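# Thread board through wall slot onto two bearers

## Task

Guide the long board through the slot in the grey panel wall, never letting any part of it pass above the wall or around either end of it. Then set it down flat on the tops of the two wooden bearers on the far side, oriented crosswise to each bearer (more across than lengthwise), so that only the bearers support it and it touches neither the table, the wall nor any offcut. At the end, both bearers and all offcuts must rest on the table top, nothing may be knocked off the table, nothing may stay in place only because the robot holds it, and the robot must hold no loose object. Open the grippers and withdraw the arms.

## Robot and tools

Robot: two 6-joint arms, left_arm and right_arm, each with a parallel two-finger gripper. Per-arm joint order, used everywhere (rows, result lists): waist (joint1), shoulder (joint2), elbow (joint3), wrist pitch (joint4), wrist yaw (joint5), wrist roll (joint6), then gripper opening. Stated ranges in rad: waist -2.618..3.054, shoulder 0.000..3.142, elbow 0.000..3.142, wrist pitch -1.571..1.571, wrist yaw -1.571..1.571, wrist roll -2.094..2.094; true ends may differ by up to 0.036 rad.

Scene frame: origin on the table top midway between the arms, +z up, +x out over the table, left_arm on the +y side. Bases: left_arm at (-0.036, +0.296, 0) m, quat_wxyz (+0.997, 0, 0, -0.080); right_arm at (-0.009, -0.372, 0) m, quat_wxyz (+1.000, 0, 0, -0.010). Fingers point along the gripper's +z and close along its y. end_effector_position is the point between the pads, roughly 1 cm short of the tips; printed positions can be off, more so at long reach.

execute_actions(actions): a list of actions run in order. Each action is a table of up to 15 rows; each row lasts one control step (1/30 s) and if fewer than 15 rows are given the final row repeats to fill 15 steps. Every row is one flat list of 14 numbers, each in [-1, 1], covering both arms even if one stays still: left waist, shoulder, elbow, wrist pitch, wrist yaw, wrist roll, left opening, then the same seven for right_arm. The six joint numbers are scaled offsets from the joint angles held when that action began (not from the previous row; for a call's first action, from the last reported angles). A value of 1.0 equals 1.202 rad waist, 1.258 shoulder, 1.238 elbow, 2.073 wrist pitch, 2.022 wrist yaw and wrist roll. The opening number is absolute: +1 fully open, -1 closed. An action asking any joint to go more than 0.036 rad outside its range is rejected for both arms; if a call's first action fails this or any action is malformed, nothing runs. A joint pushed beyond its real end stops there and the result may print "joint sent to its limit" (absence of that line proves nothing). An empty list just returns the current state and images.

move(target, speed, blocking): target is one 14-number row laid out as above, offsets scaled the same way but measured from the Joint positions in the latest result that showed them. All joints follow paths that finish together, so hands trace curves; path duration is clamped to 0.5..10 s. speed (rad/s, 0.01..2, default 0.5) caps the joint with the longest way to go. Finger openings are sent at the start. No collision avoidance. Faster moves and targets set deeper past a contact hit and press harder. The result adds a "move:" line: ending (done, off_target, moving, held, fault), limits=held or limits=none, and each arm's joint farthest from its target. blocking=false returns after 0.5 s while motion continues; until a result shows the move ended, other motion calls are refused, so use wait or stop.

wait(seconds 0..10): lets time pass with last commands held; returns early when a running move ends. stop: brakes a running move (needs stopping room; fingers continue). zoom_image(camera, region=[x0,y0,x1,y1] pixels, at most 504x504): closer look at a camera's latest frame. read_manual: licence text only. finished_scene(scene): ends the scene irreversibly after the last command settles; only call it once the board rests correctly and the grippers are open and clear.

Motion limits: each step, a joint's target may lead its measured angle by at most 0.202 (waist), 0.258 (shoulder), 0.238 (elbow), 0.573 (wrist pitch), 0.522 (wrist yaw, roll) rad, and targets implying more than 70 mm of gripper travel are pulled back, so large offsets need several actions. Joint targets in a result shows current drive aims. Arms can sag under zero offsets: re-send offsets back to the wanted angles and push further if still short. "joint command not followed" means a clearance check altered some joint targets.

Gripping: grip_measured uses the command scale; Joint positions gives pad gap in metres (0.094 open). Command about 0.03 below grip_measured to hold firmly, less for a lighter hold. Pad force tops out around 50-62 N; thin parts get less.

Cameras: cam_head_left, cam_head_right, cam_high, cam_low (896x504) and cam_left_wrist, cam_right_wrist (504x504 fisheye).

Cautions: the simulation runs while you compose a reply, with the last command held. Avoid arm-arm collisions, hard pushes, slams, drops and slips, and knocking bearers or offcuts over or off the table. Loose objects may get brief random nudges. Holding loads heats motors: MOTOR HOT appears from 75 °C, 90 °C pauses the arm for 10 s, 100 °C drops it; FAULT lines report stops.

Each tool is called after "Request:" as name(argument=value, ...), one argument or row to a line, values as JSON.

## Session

Request:
execute_actions(
  actions=[],
)

Scene clock: 0.00 s.
left_arm: end_effector_position=(+0.2651, +0.2282, +0.1534) grip_measured=+1.000 end_effector_quat_wxyz=(+0.111, +0.244, +0.916, +0.299) | right_arm: end_effector_position=(+0.2840, -0.5856, +0.2815) grip_measured=+1.000 end_effector_quat_wxyz=(+0.222, +0.482, +0.846, -0.052)
Joint names: [waist, shoulder, elbow, wrist pitch, wrist yaw, wrist roll]
Joint positions: left_arm=[-0.42   1.615  1.309 -1.238 -0.648 -0.05   0.094] | right_arm=[-0.581  1.619  1.883 -1.38   0.064  0.419  0.094]
Joint velocities: left_arm=[ 0.007 -0.012 -0.007  0.022 -0.037 -0.037  0.   ] | right_arm=[-0.002 -0.002 -0.012 -0.007 -0.022 -0.007  0.   ]
Motor temperatures (°C, as the motors report them): left_arm=[16 18 16 18 15 14] | right_arm=[17 21 15 17 14 16]
Joint targets: left_arm=[-0.420 1.609 1.316 -1.236 -0.657 -0.055] | right_arm=[-0.581 1.612 1.890 -1.379 0.070 0.417]

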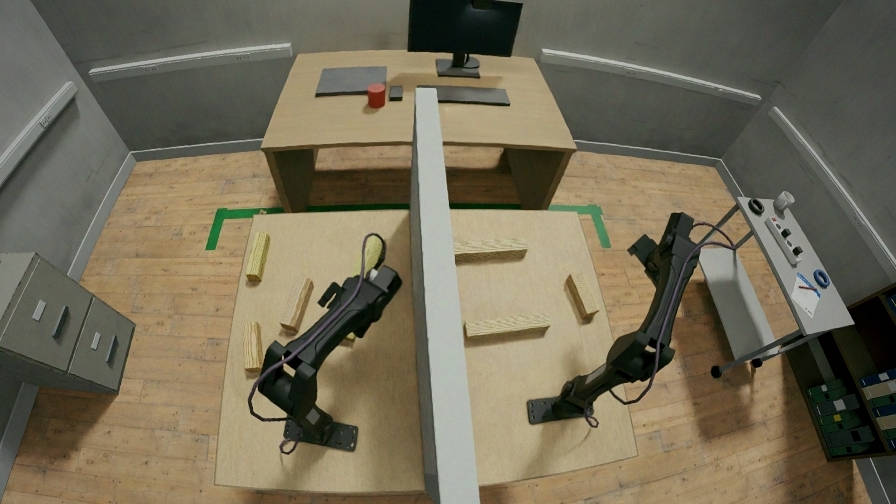

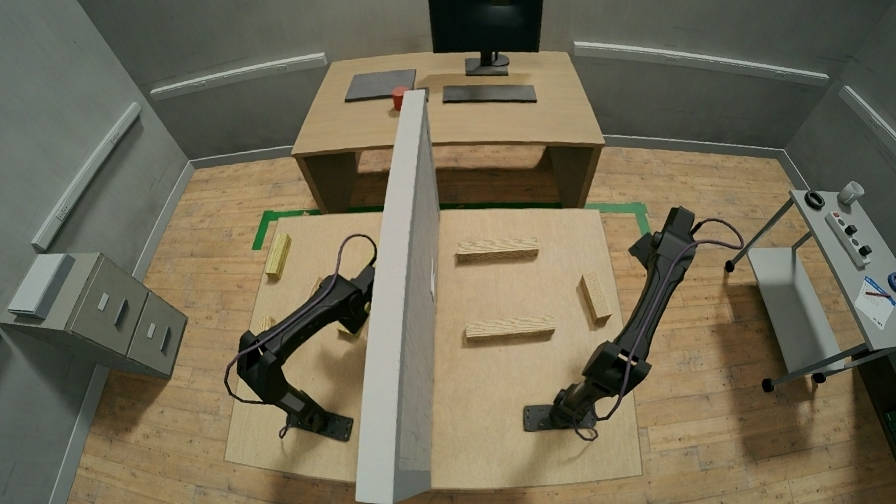

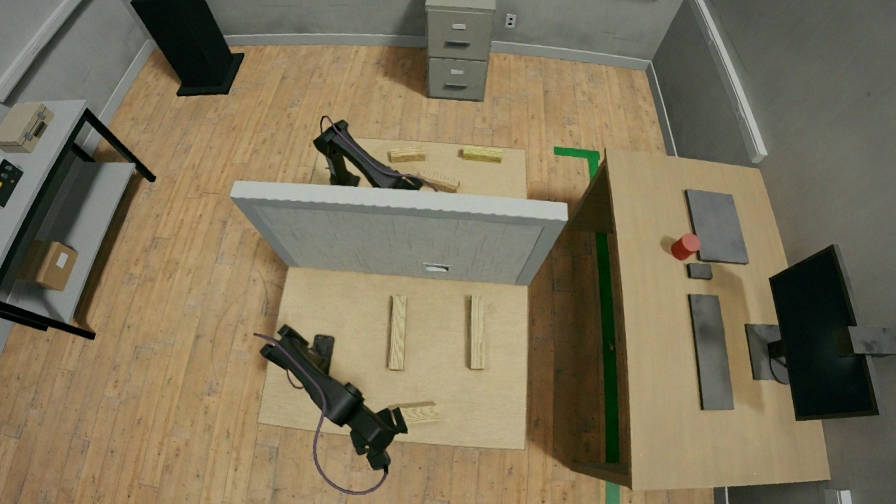

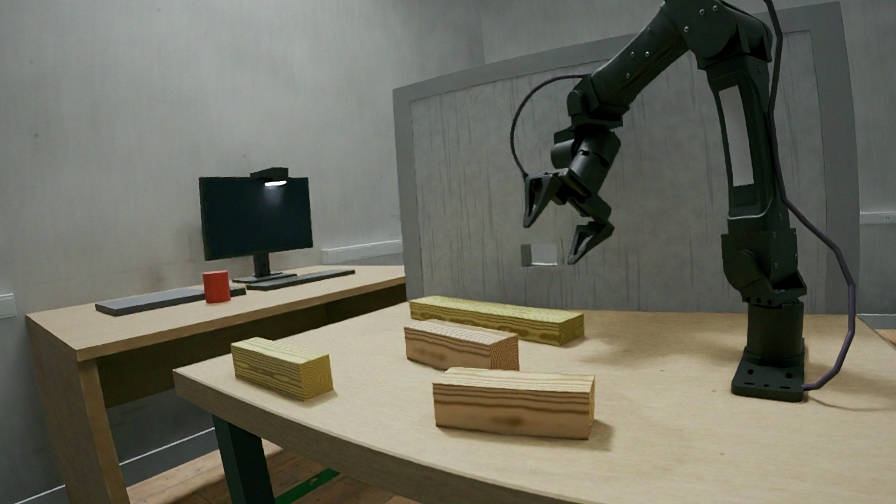

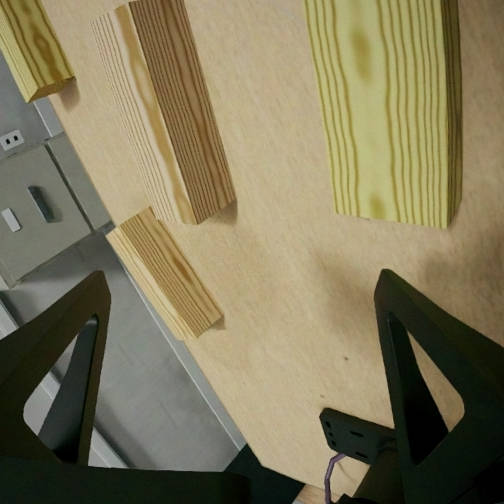

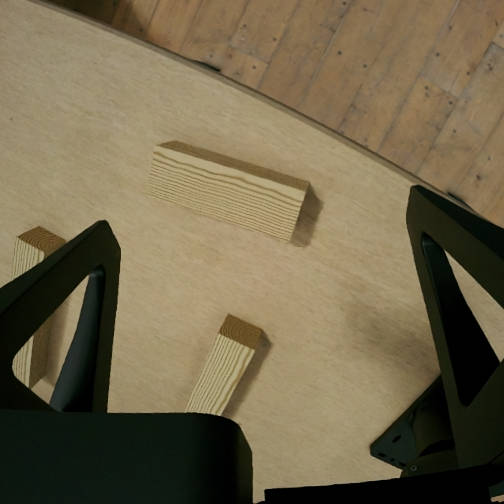

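Request:
zoom_image(
  camera="cam_low",
  region=[380, 220, 640, 360],
)

Request:
zoom_image(
  camera="cam_high",
  region=[380, 240, 500, 300],
)

Region (380, 220, 640, 360) of cam_low's 896x504 image, scaled by 1.938, with more detail than that image has; it fills the top 271 rows of this view, and the rest is white.

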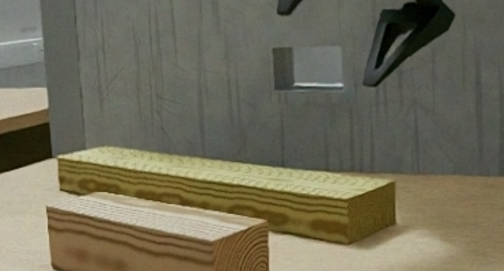

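Region (380, 240, 500, 300) of cam_high's 896x504 image, scaled by 4.200, with more detail than that image has.

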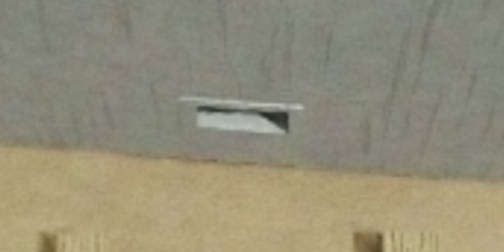

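Request:
zoom_image(
  camera="cam_head_left",
  region=[230, 200, 430, 400],
)

Region (230, 200, 430, 400) of cam_head_left's 896x504 image, scaled by 2.520, with more detail than that image has.

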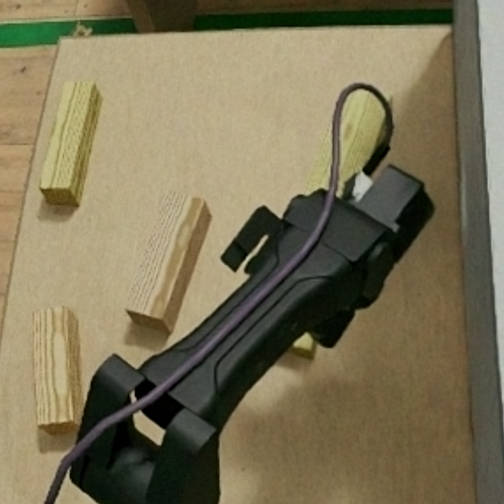

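Request:
execute_actions(
  actions=[],
)

Scene clock: 3.33 s.
left_arm: end_effector_position=(+0.2651, +0.2282, +0.1534) grip_measured=+1.000 end_effector_quat_wxyz=(+0.111, +0.244, +0.916, +0.299) | right_arm: end_effector_position=(+0.2840, -0.5856, +0.2815) grip_measured=+1.000 end_effector_quat_wxyz=(+0.222, +0.482, +0.846, -0.052)
Joint names: [waist, shoulder, elbow, wrist pitch, wrist yaw, wrist roll]
Joint positions: left_arm=[-0.42   1.615  1.309 -1.238 -0.648 -0.05   0.094] | right_arm=[-0.581  1.619  1.883 -1.38   0.064  0.419  0.094]
Joint velocities: left_arm=[-0.007 -0.002 -0.002  0.007  0.022 -0.051  0.   ] | right_arm=[-0.007 -0.002 -0.027  0.051 -0.022  0.051  0.   ]
Motor temperatures (°C, as the motors report them): left_arm=[16 19 16 18 15 14] | right_arm=[17 21 15 18 14 16]
Joint targets: left_arm=[-0.420 1.609 1.316 -1.236 -0.657 -0.055] | right_arm=[-0.581 1.612 1.890 -1.379 0.070 0.417]

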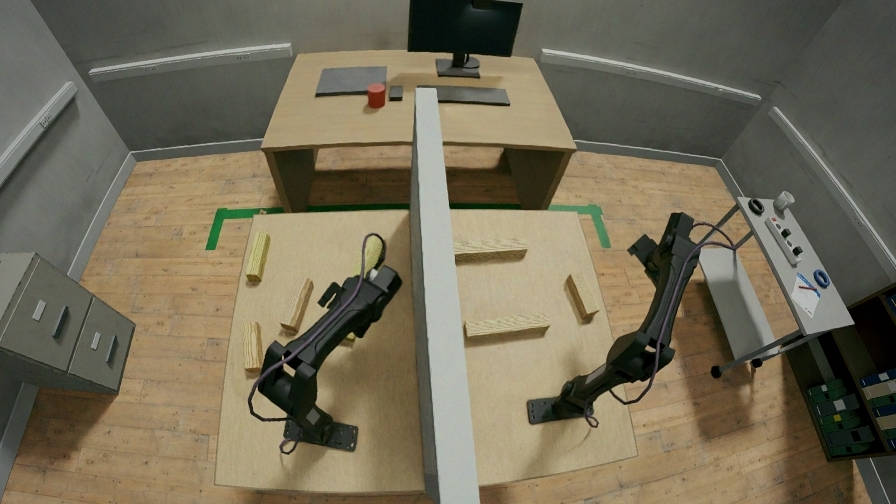

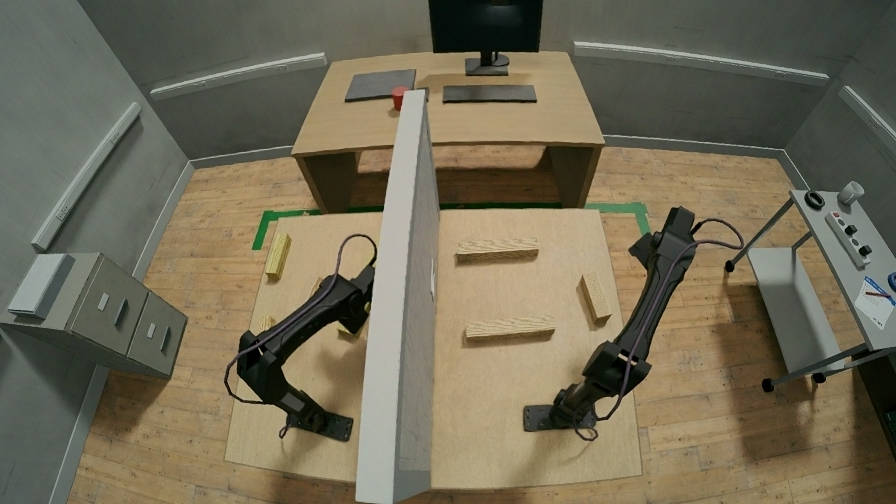

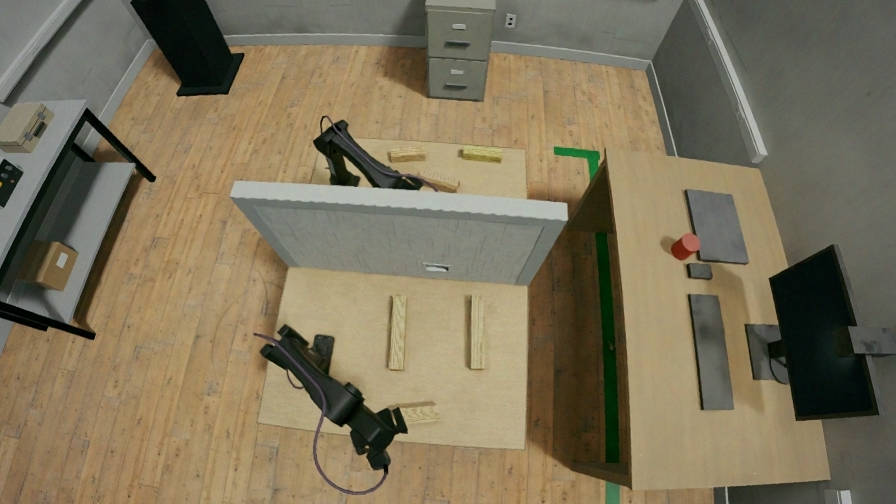

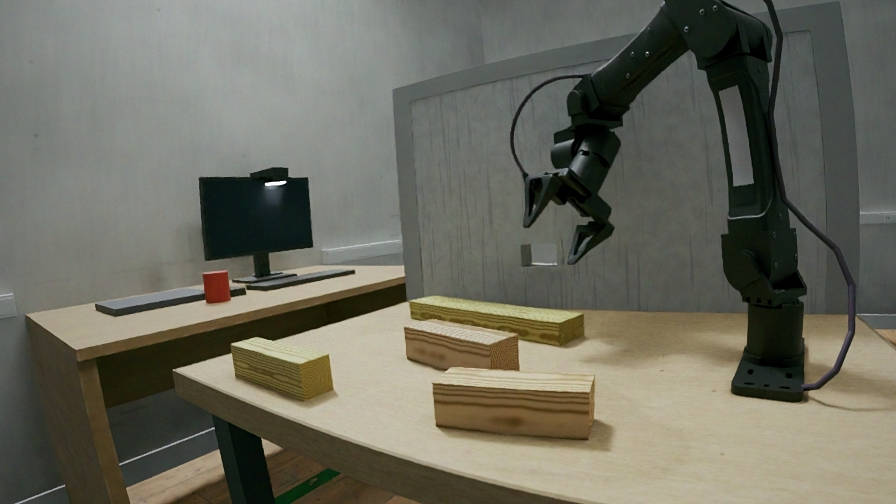

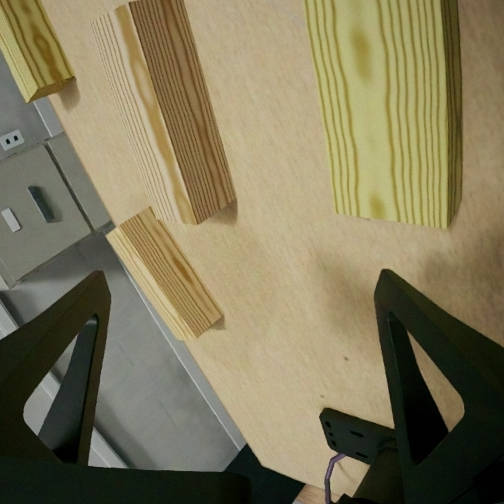

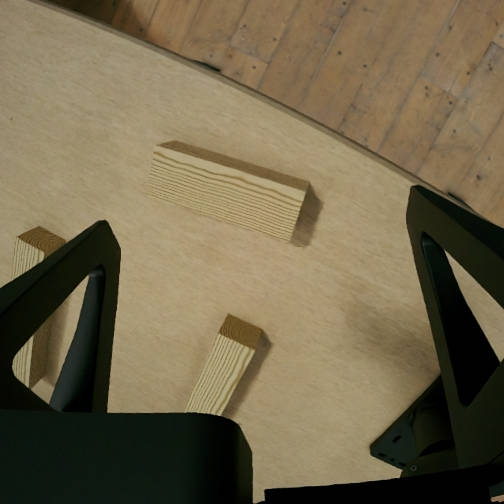

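Request:
move(
  target=[0.2105,-0.1224,-0.275,0.4356,0.2997,0.0,1.0, 0,0,0,0,0,0,1.0],
  speed=0.7,
)

Scene clock: 6.77 s.
left_arm: end_effector_position=(+0.3518, +0.1717, +0.1311) grip_measured=+1.000 end_effector_quat_wxyz=(+0.353, +0.123, +0.926, -0.045) | right_arm: end_effector_position=(+0.2840, -0.5856, +0.2815) grip_measured=+1.000 end_effector_quat_wxyz=(+0.222, +0.482, +0.846, -0.052)
Joint names: [waist, shoulder, elbow, wrist pitch, wrist yaw, wrist roll]
Joint positions: left_arm=[-0.174  1.49   0.989 -0.344 -0.051 -0.05   0.094] | right_arm=[-0.581  1.619  1.883 -1.38   0.064  0.419  0.094]
Joint velocities: left_arm=[-0.002  0.012 -0.007  0.022 -0.037 -0.022  0.   ] | right_arm=[ 0.002  0.007  0.012 -0.007  0.007 -0.095  0.   ]
Motor temperatures (°C, as the motors report them): left_arm=[16 19 16 18 15 14] | right_arm=[17 22 16 18 14 16]
Joint targets: left_arm=[-0.167 1.461 0.968 -0.335 -0.042 -0.050] | right_arm=[-0.581 1.619 1.883 -1.380 0.064 0.419]
move: off_target (left_arm); limits=none; left_arm: farthest joint: the shoulder, 0.029 radians from its target (0.154 radians at the start); right_arm: farthest joint: the waist, 0.000 radians from its target (0.000 radians at the start)

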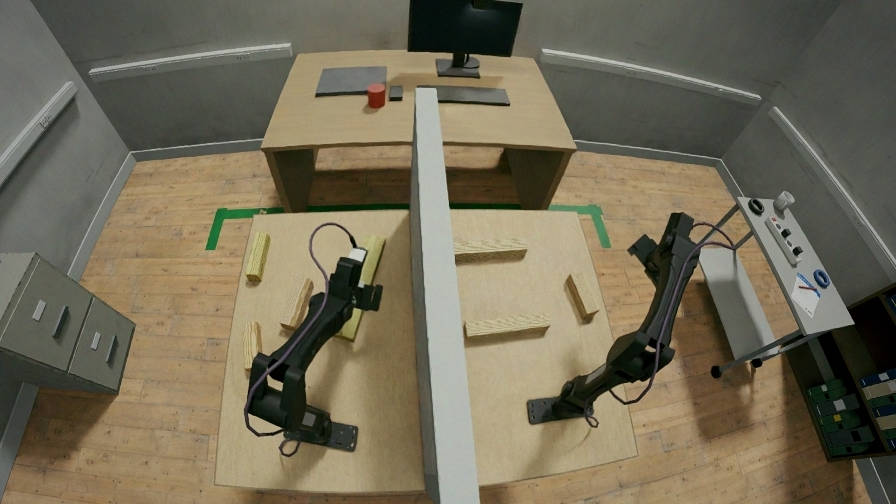

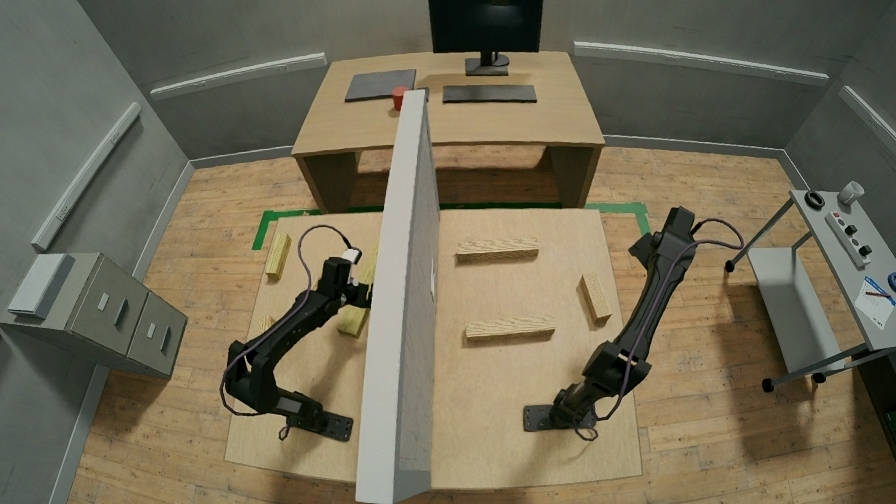

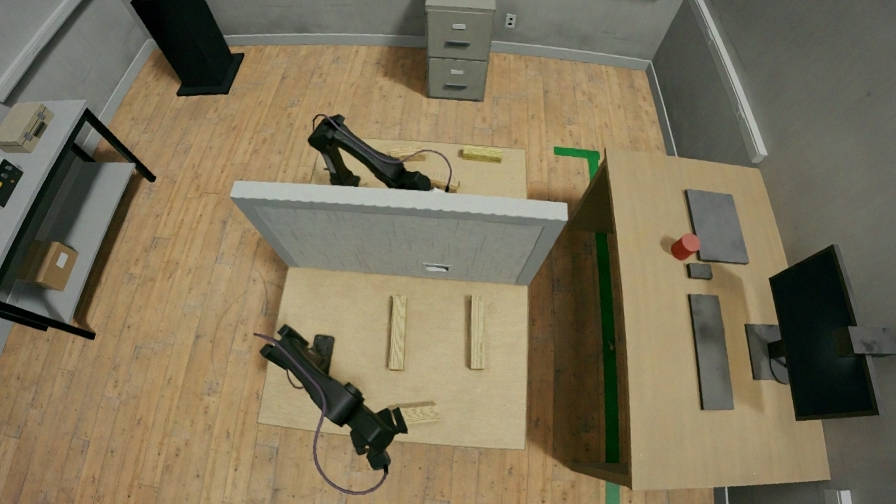

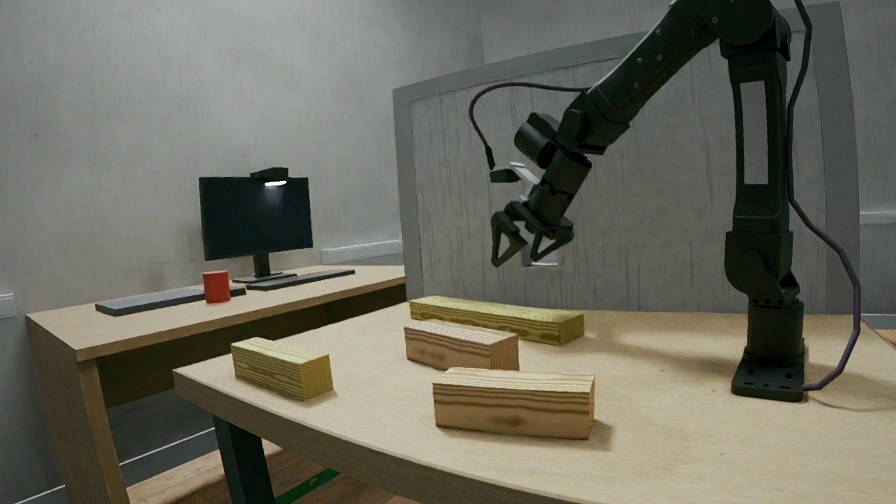

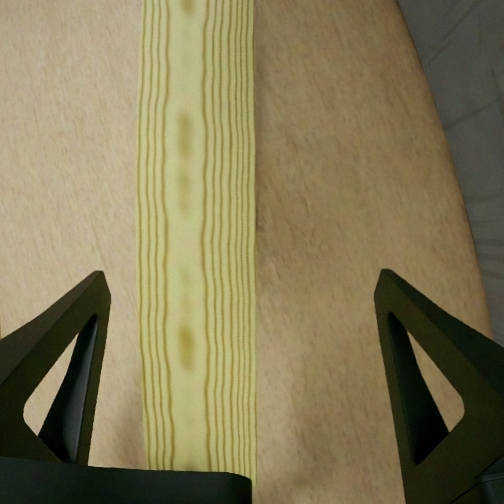

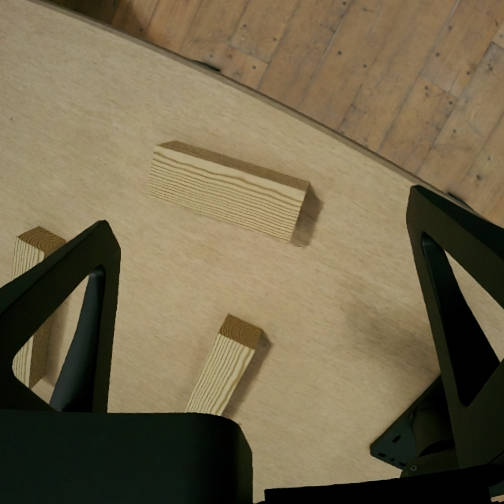

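Request:
move(
  target=[0.0957,0.1606,-0.2027,0.2031,0.0406,0.0381,1.0, 0,0,0,0,0,0,1.0],
  speed=0.4,
)

Scene clock: 9.57 s.
left_arm: end_effector_position=(+0.3594, +0.2018, +0.0332) grip_measured=+1.000 end_effector_quat_wxyz=(+0.346, +0.120, +0.929, -0.045) | right_arm: end_effector_position=(+0.2840, -0.5856, +0.2815) grip_measured=+1.000 end_effector_quat_wxyz=(+0.222, +0.482, +0.846, -0.052)
Joint names: [waist, shoulder, elbow, wrist pitch, wrist yaw, wrist roll]
Joint positions: left_arm=[-0.067  1.681  0.754  0.069  0.021  0.021  0.094] | right_arm=[-0.581  1.619  1.883 -1.38   0.064  0.419  0.094]
Joint velocities: left_arm=[-0.007  0.002 -0.012 -0.081 -0.051 -0.066  0.   ] | right_arm=[-0.002  0.002 -0.007 -0.007 -0.037 -0.037  0.   ]
Motor temperatures (°C, as the motors report them): left_arm=[16 19 16 18 15 14] | right_arm=[17 22 16 18 14 16]
Joint targets: left_arm=[-0.059 1.692 0.738 0.077 0.031 0.027] | right_arm=[-0.581 1.619 1.883 -1.380 0.064 0.419]
move: done; limits=none; left_arm: farthest joint: the elbow, 0.016 radians from its target (0.251 radians at the start); right_arm: farthest joint: the waist, 0.000 radians from its target (0.000 radians at the start)

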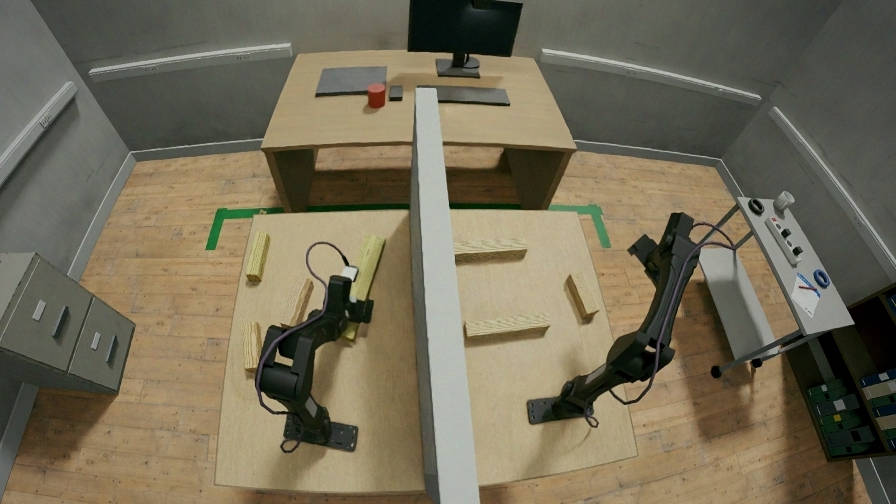

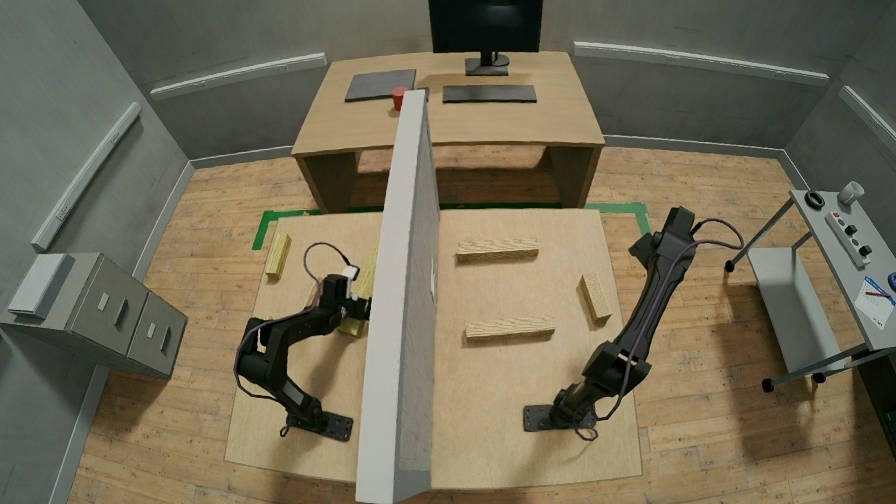

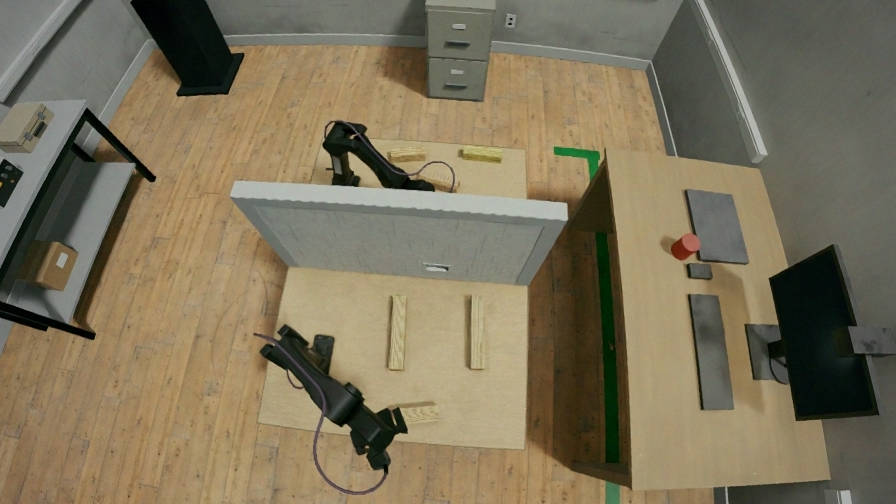

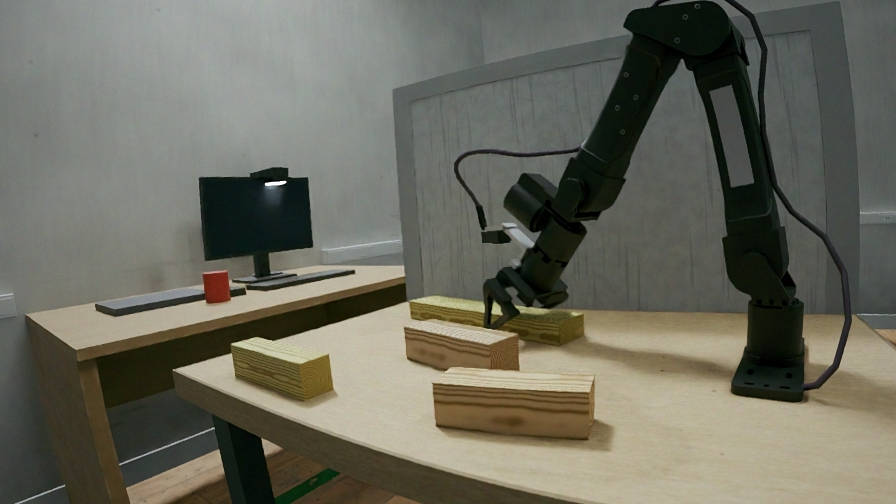

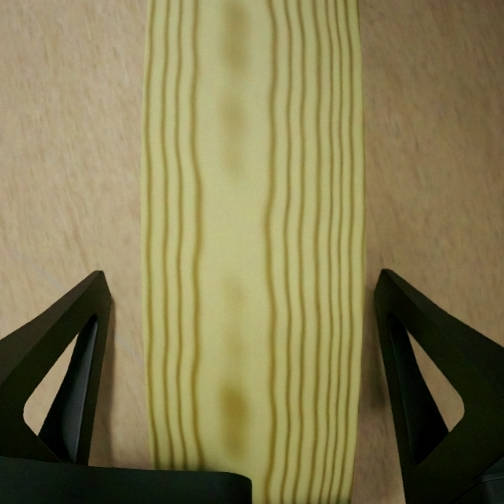

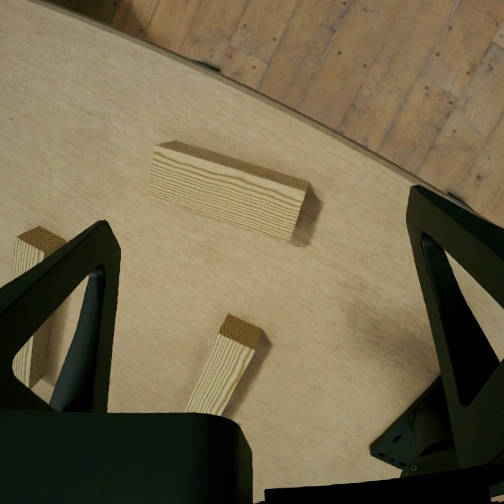

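Request:
zoom_image(
  camera="cam_low",
  region=[390, 220, 610, 360],
)

Request:
zoom_image(
  camera="cam_head_left",
  region=[280, 215, 430, 365],
)

Region (390, 220, 610, 360) of cam_low's 896x504 image, scaled by 2.291, with more detail than that image has; it fills the top 321 rows of this view, and the rest is white.

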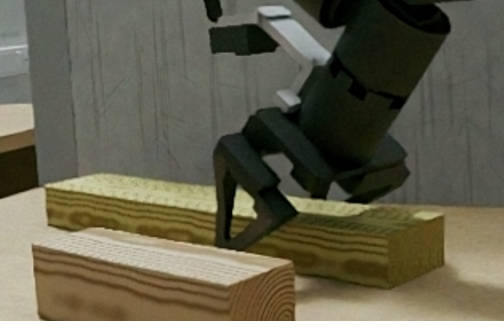

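Region (280, 215, 430, 365) of cam_head_left's 896x504 image, scaled by 3.360, with more detail than that image has.

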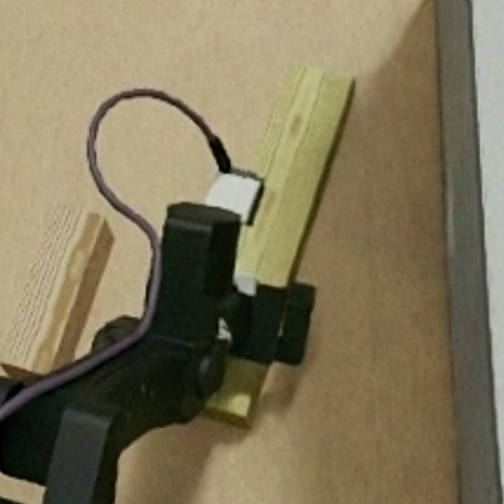

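Request:
move(
  target=[0.0067,0.0294,-0.017,0.015,0.005,0.003,1.0, 0,0,0,0,0,0,1.0],
  speed=0.1,
)

Scene clock: 11.00 s.
left_arm: end_effector_position=(+0.3616, +0.2012, +0.0280) grip_measured=+1.000 end_effector_quat_wxyz=(+0.346, +0.120, +0.929, -0.046) | right_arm: end_effector_position=(+0.2840, -0.5856, +0.2815) grip_measured=+1.000 end_effector_quat_wxyz=(+0.222, +0.482, +0.846, -0.052)
Joint names: [waist, shoulder, elbow, wrist pitch, wrist yaw, wrist roll]
Joint positions: left_arm=[-0.067  1.704  0.754  0.091  0.021  0.022  0.094] | right_arm=[-0.581  1.619  1.883 -1.38   0.064  0.419  0.094]
Joint velocities: left_arm=[-0.012  0.002  0.007  0.022 -0.037 -0.051  0.   ] | right_arm=[-0.007 -0.012 -0.012 -0.022 -0.066 -0.022  0.   ]
Motor temperatures (°C, as the motors report them): left_arm=[16 19 16 18 15 14] | right_arm=[17 22 16 18 14 16]
Joint targets: left_arm=[-0.058 1.718 0.733 0.100 0.031 0.027] | right_arm=[-0.581 1.619 1.883 -1.380 0.064 0.419]
move: off_target (left_arm); limits=none; left_arm: farthest joint: the elbow, 0.021 radians from its target (0.021 radians at the start); right_arm: farthest joint: the waist, 0.000 radians from its target (0.000 radians at the start)

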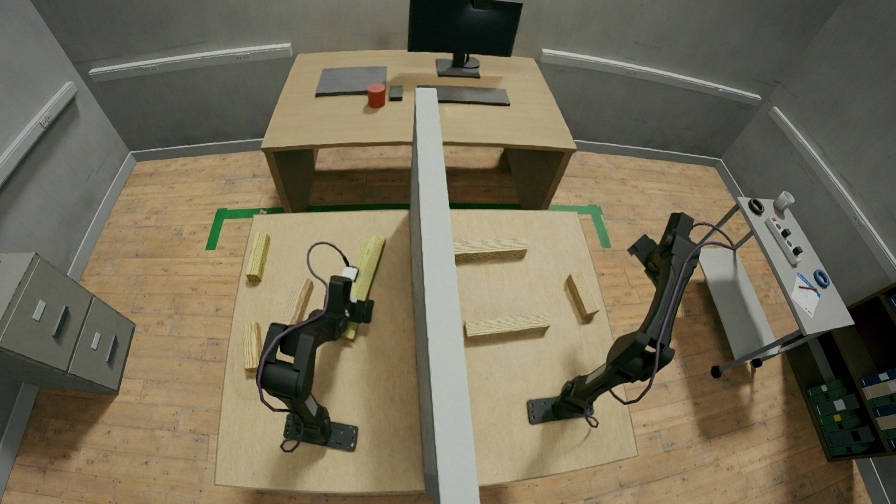

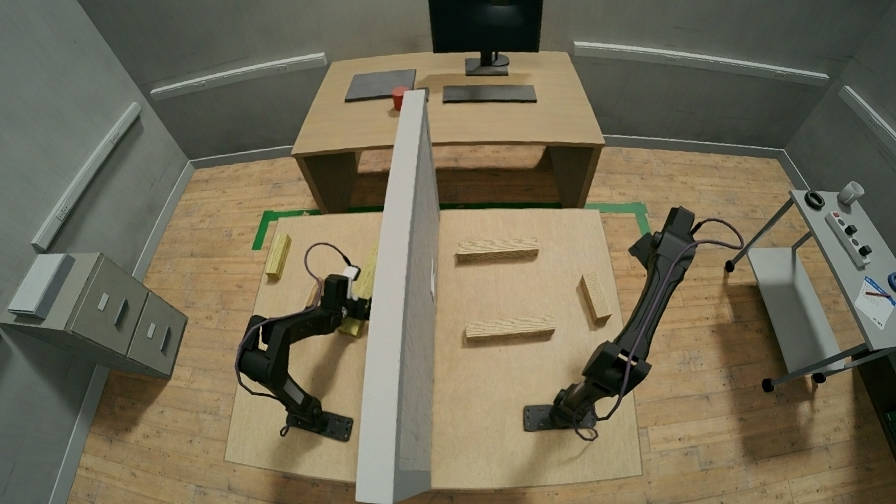

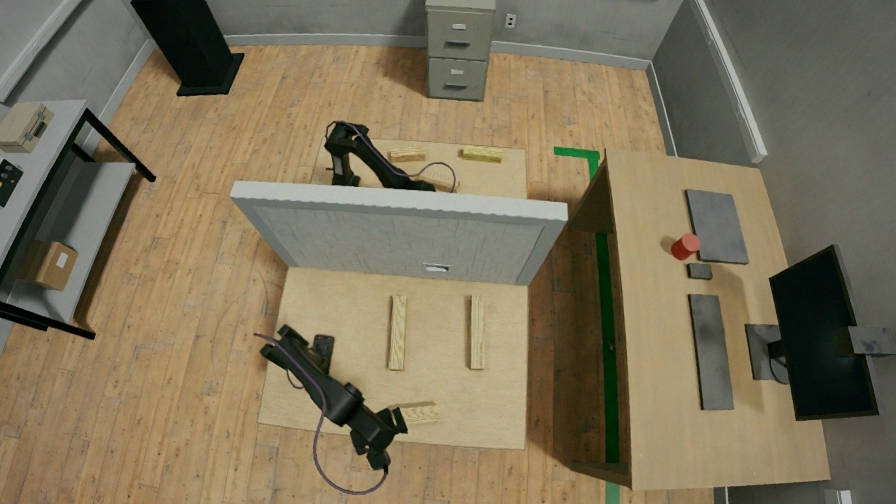

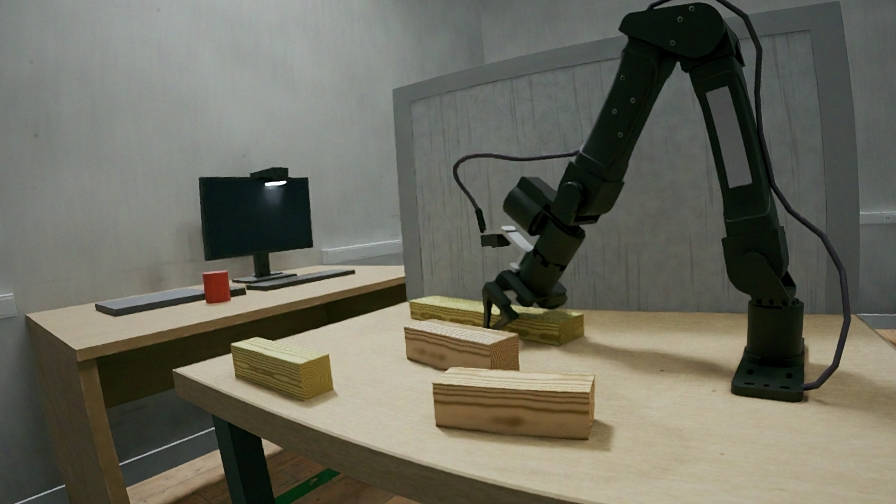

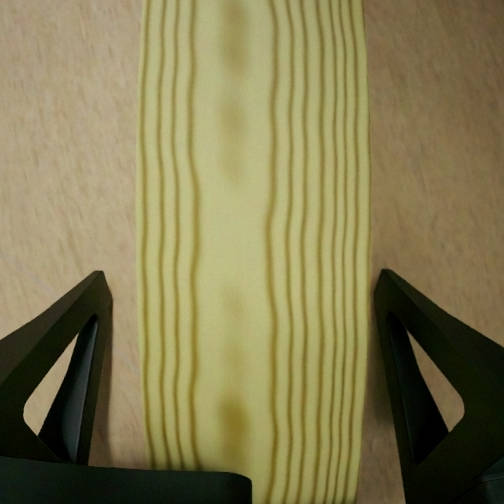

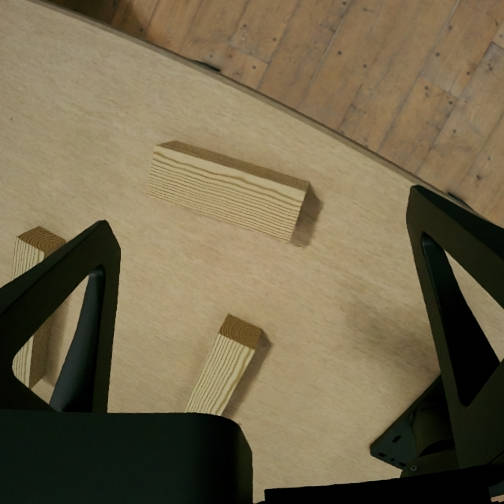

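Request:
move(
  target=[0.0075,0.011,-0.017,0.0043,0.005,0.0025,-0.3, 0,0,0,0,0,0,1.0],
  speed=0.1,
)

Scene clock: 11.80 s.
left_arm: end_effector_position=(+0.3613, +0.2004, +0.0280) grip_measured=+0.344 end_effector_quat_wxyz=(+0.346, +0.121, +0.929, -0.048) | right_arm: end_effector_position=(+0.2840, -0.5856, +0.2815) grip_measured=+1.000 end_effector_quat_wxyz=(+0.222, +0.482, +0.846, -0.052)
Joint names: [waist, shoulder, elbow, wrist pitch, wrist yaw, wrist roll]
Joint positions: left_arm=[-0.066  1.704  0.754  0.091  0.027  0.022  0.063] | right_arm=[-0.581  1.619  1.883 -1.38   0.064  0.419  0.094]
Joint velocities: left_arm=[-0.017  0.007 -0.002  0.022 -0.022 -0.066  0.   ] | right_arm=[-0.007  0.017  0.002 -0.051 -0.037 -0.051  0.   ]
Motor temperatures (°C, as the motors report them): left_arm=[16 19 16 19 15 14] | right_arm=[17 22 16 18 14 16]
Joint targets: left_arm=[-0.058 1.717 0.733 0.100 0.031 0.027] | right_arm=[-0.581 1.619 1.883 -1.380 0.064 0.419]
move: off_target (left_arm); limits=none; left_arm: farthest joint: the elbow, 0.021 radians from its target (0.021 radians at the start); right_arm: farthest joint: the waist, 0.000 radians from its target (0.000 radians at the start)

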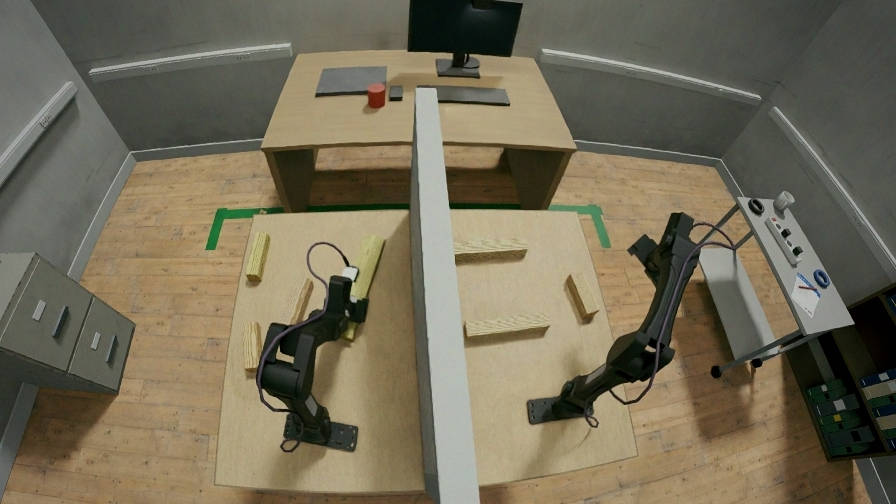

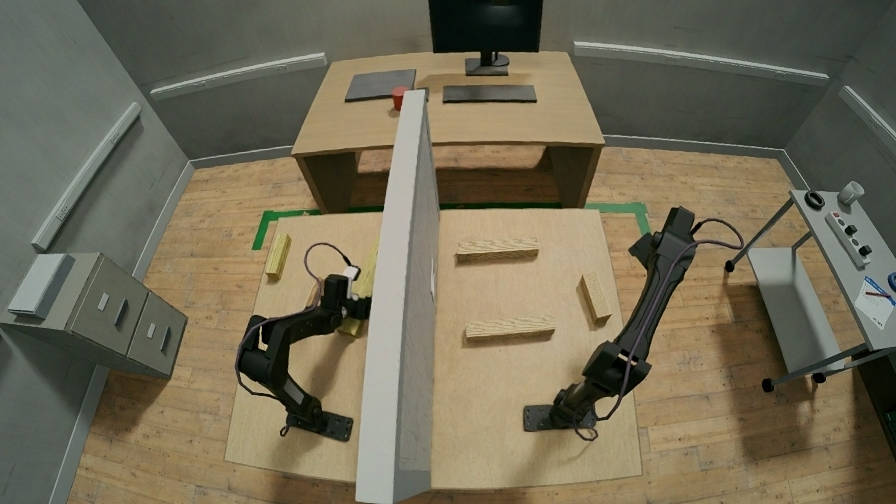

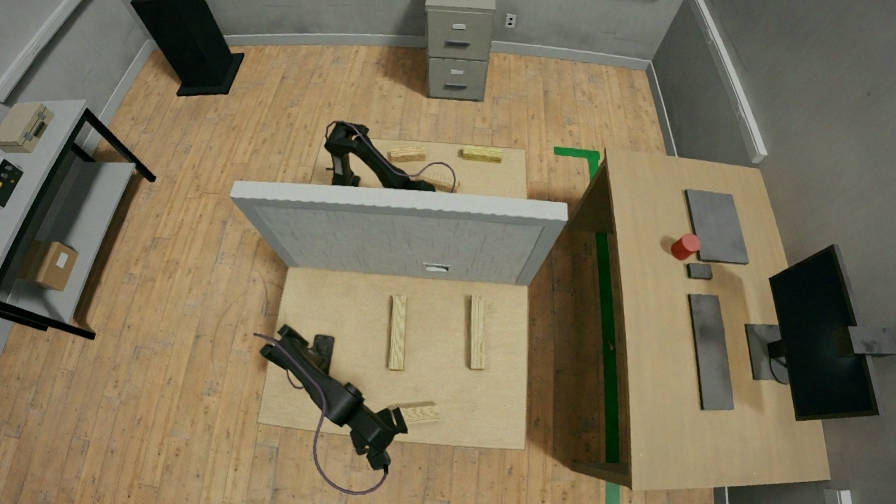

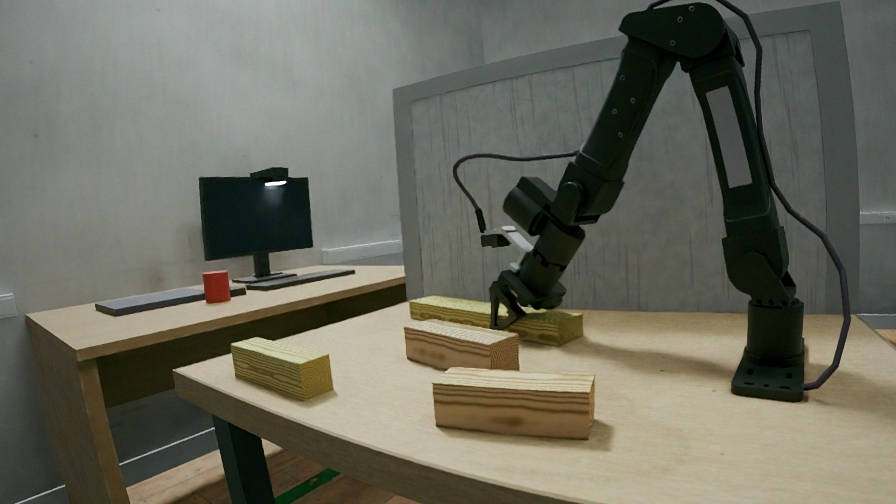

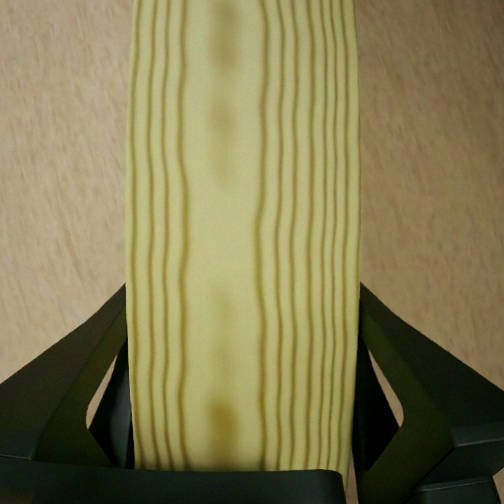

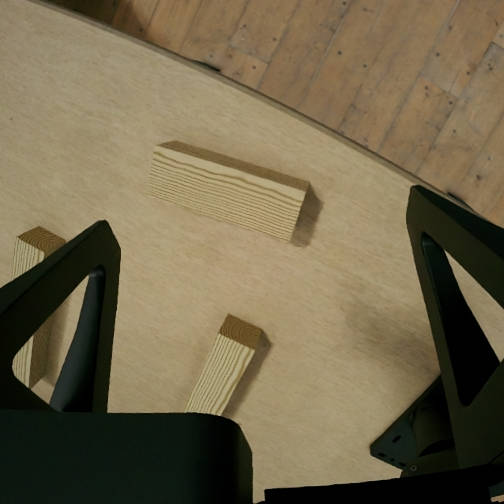

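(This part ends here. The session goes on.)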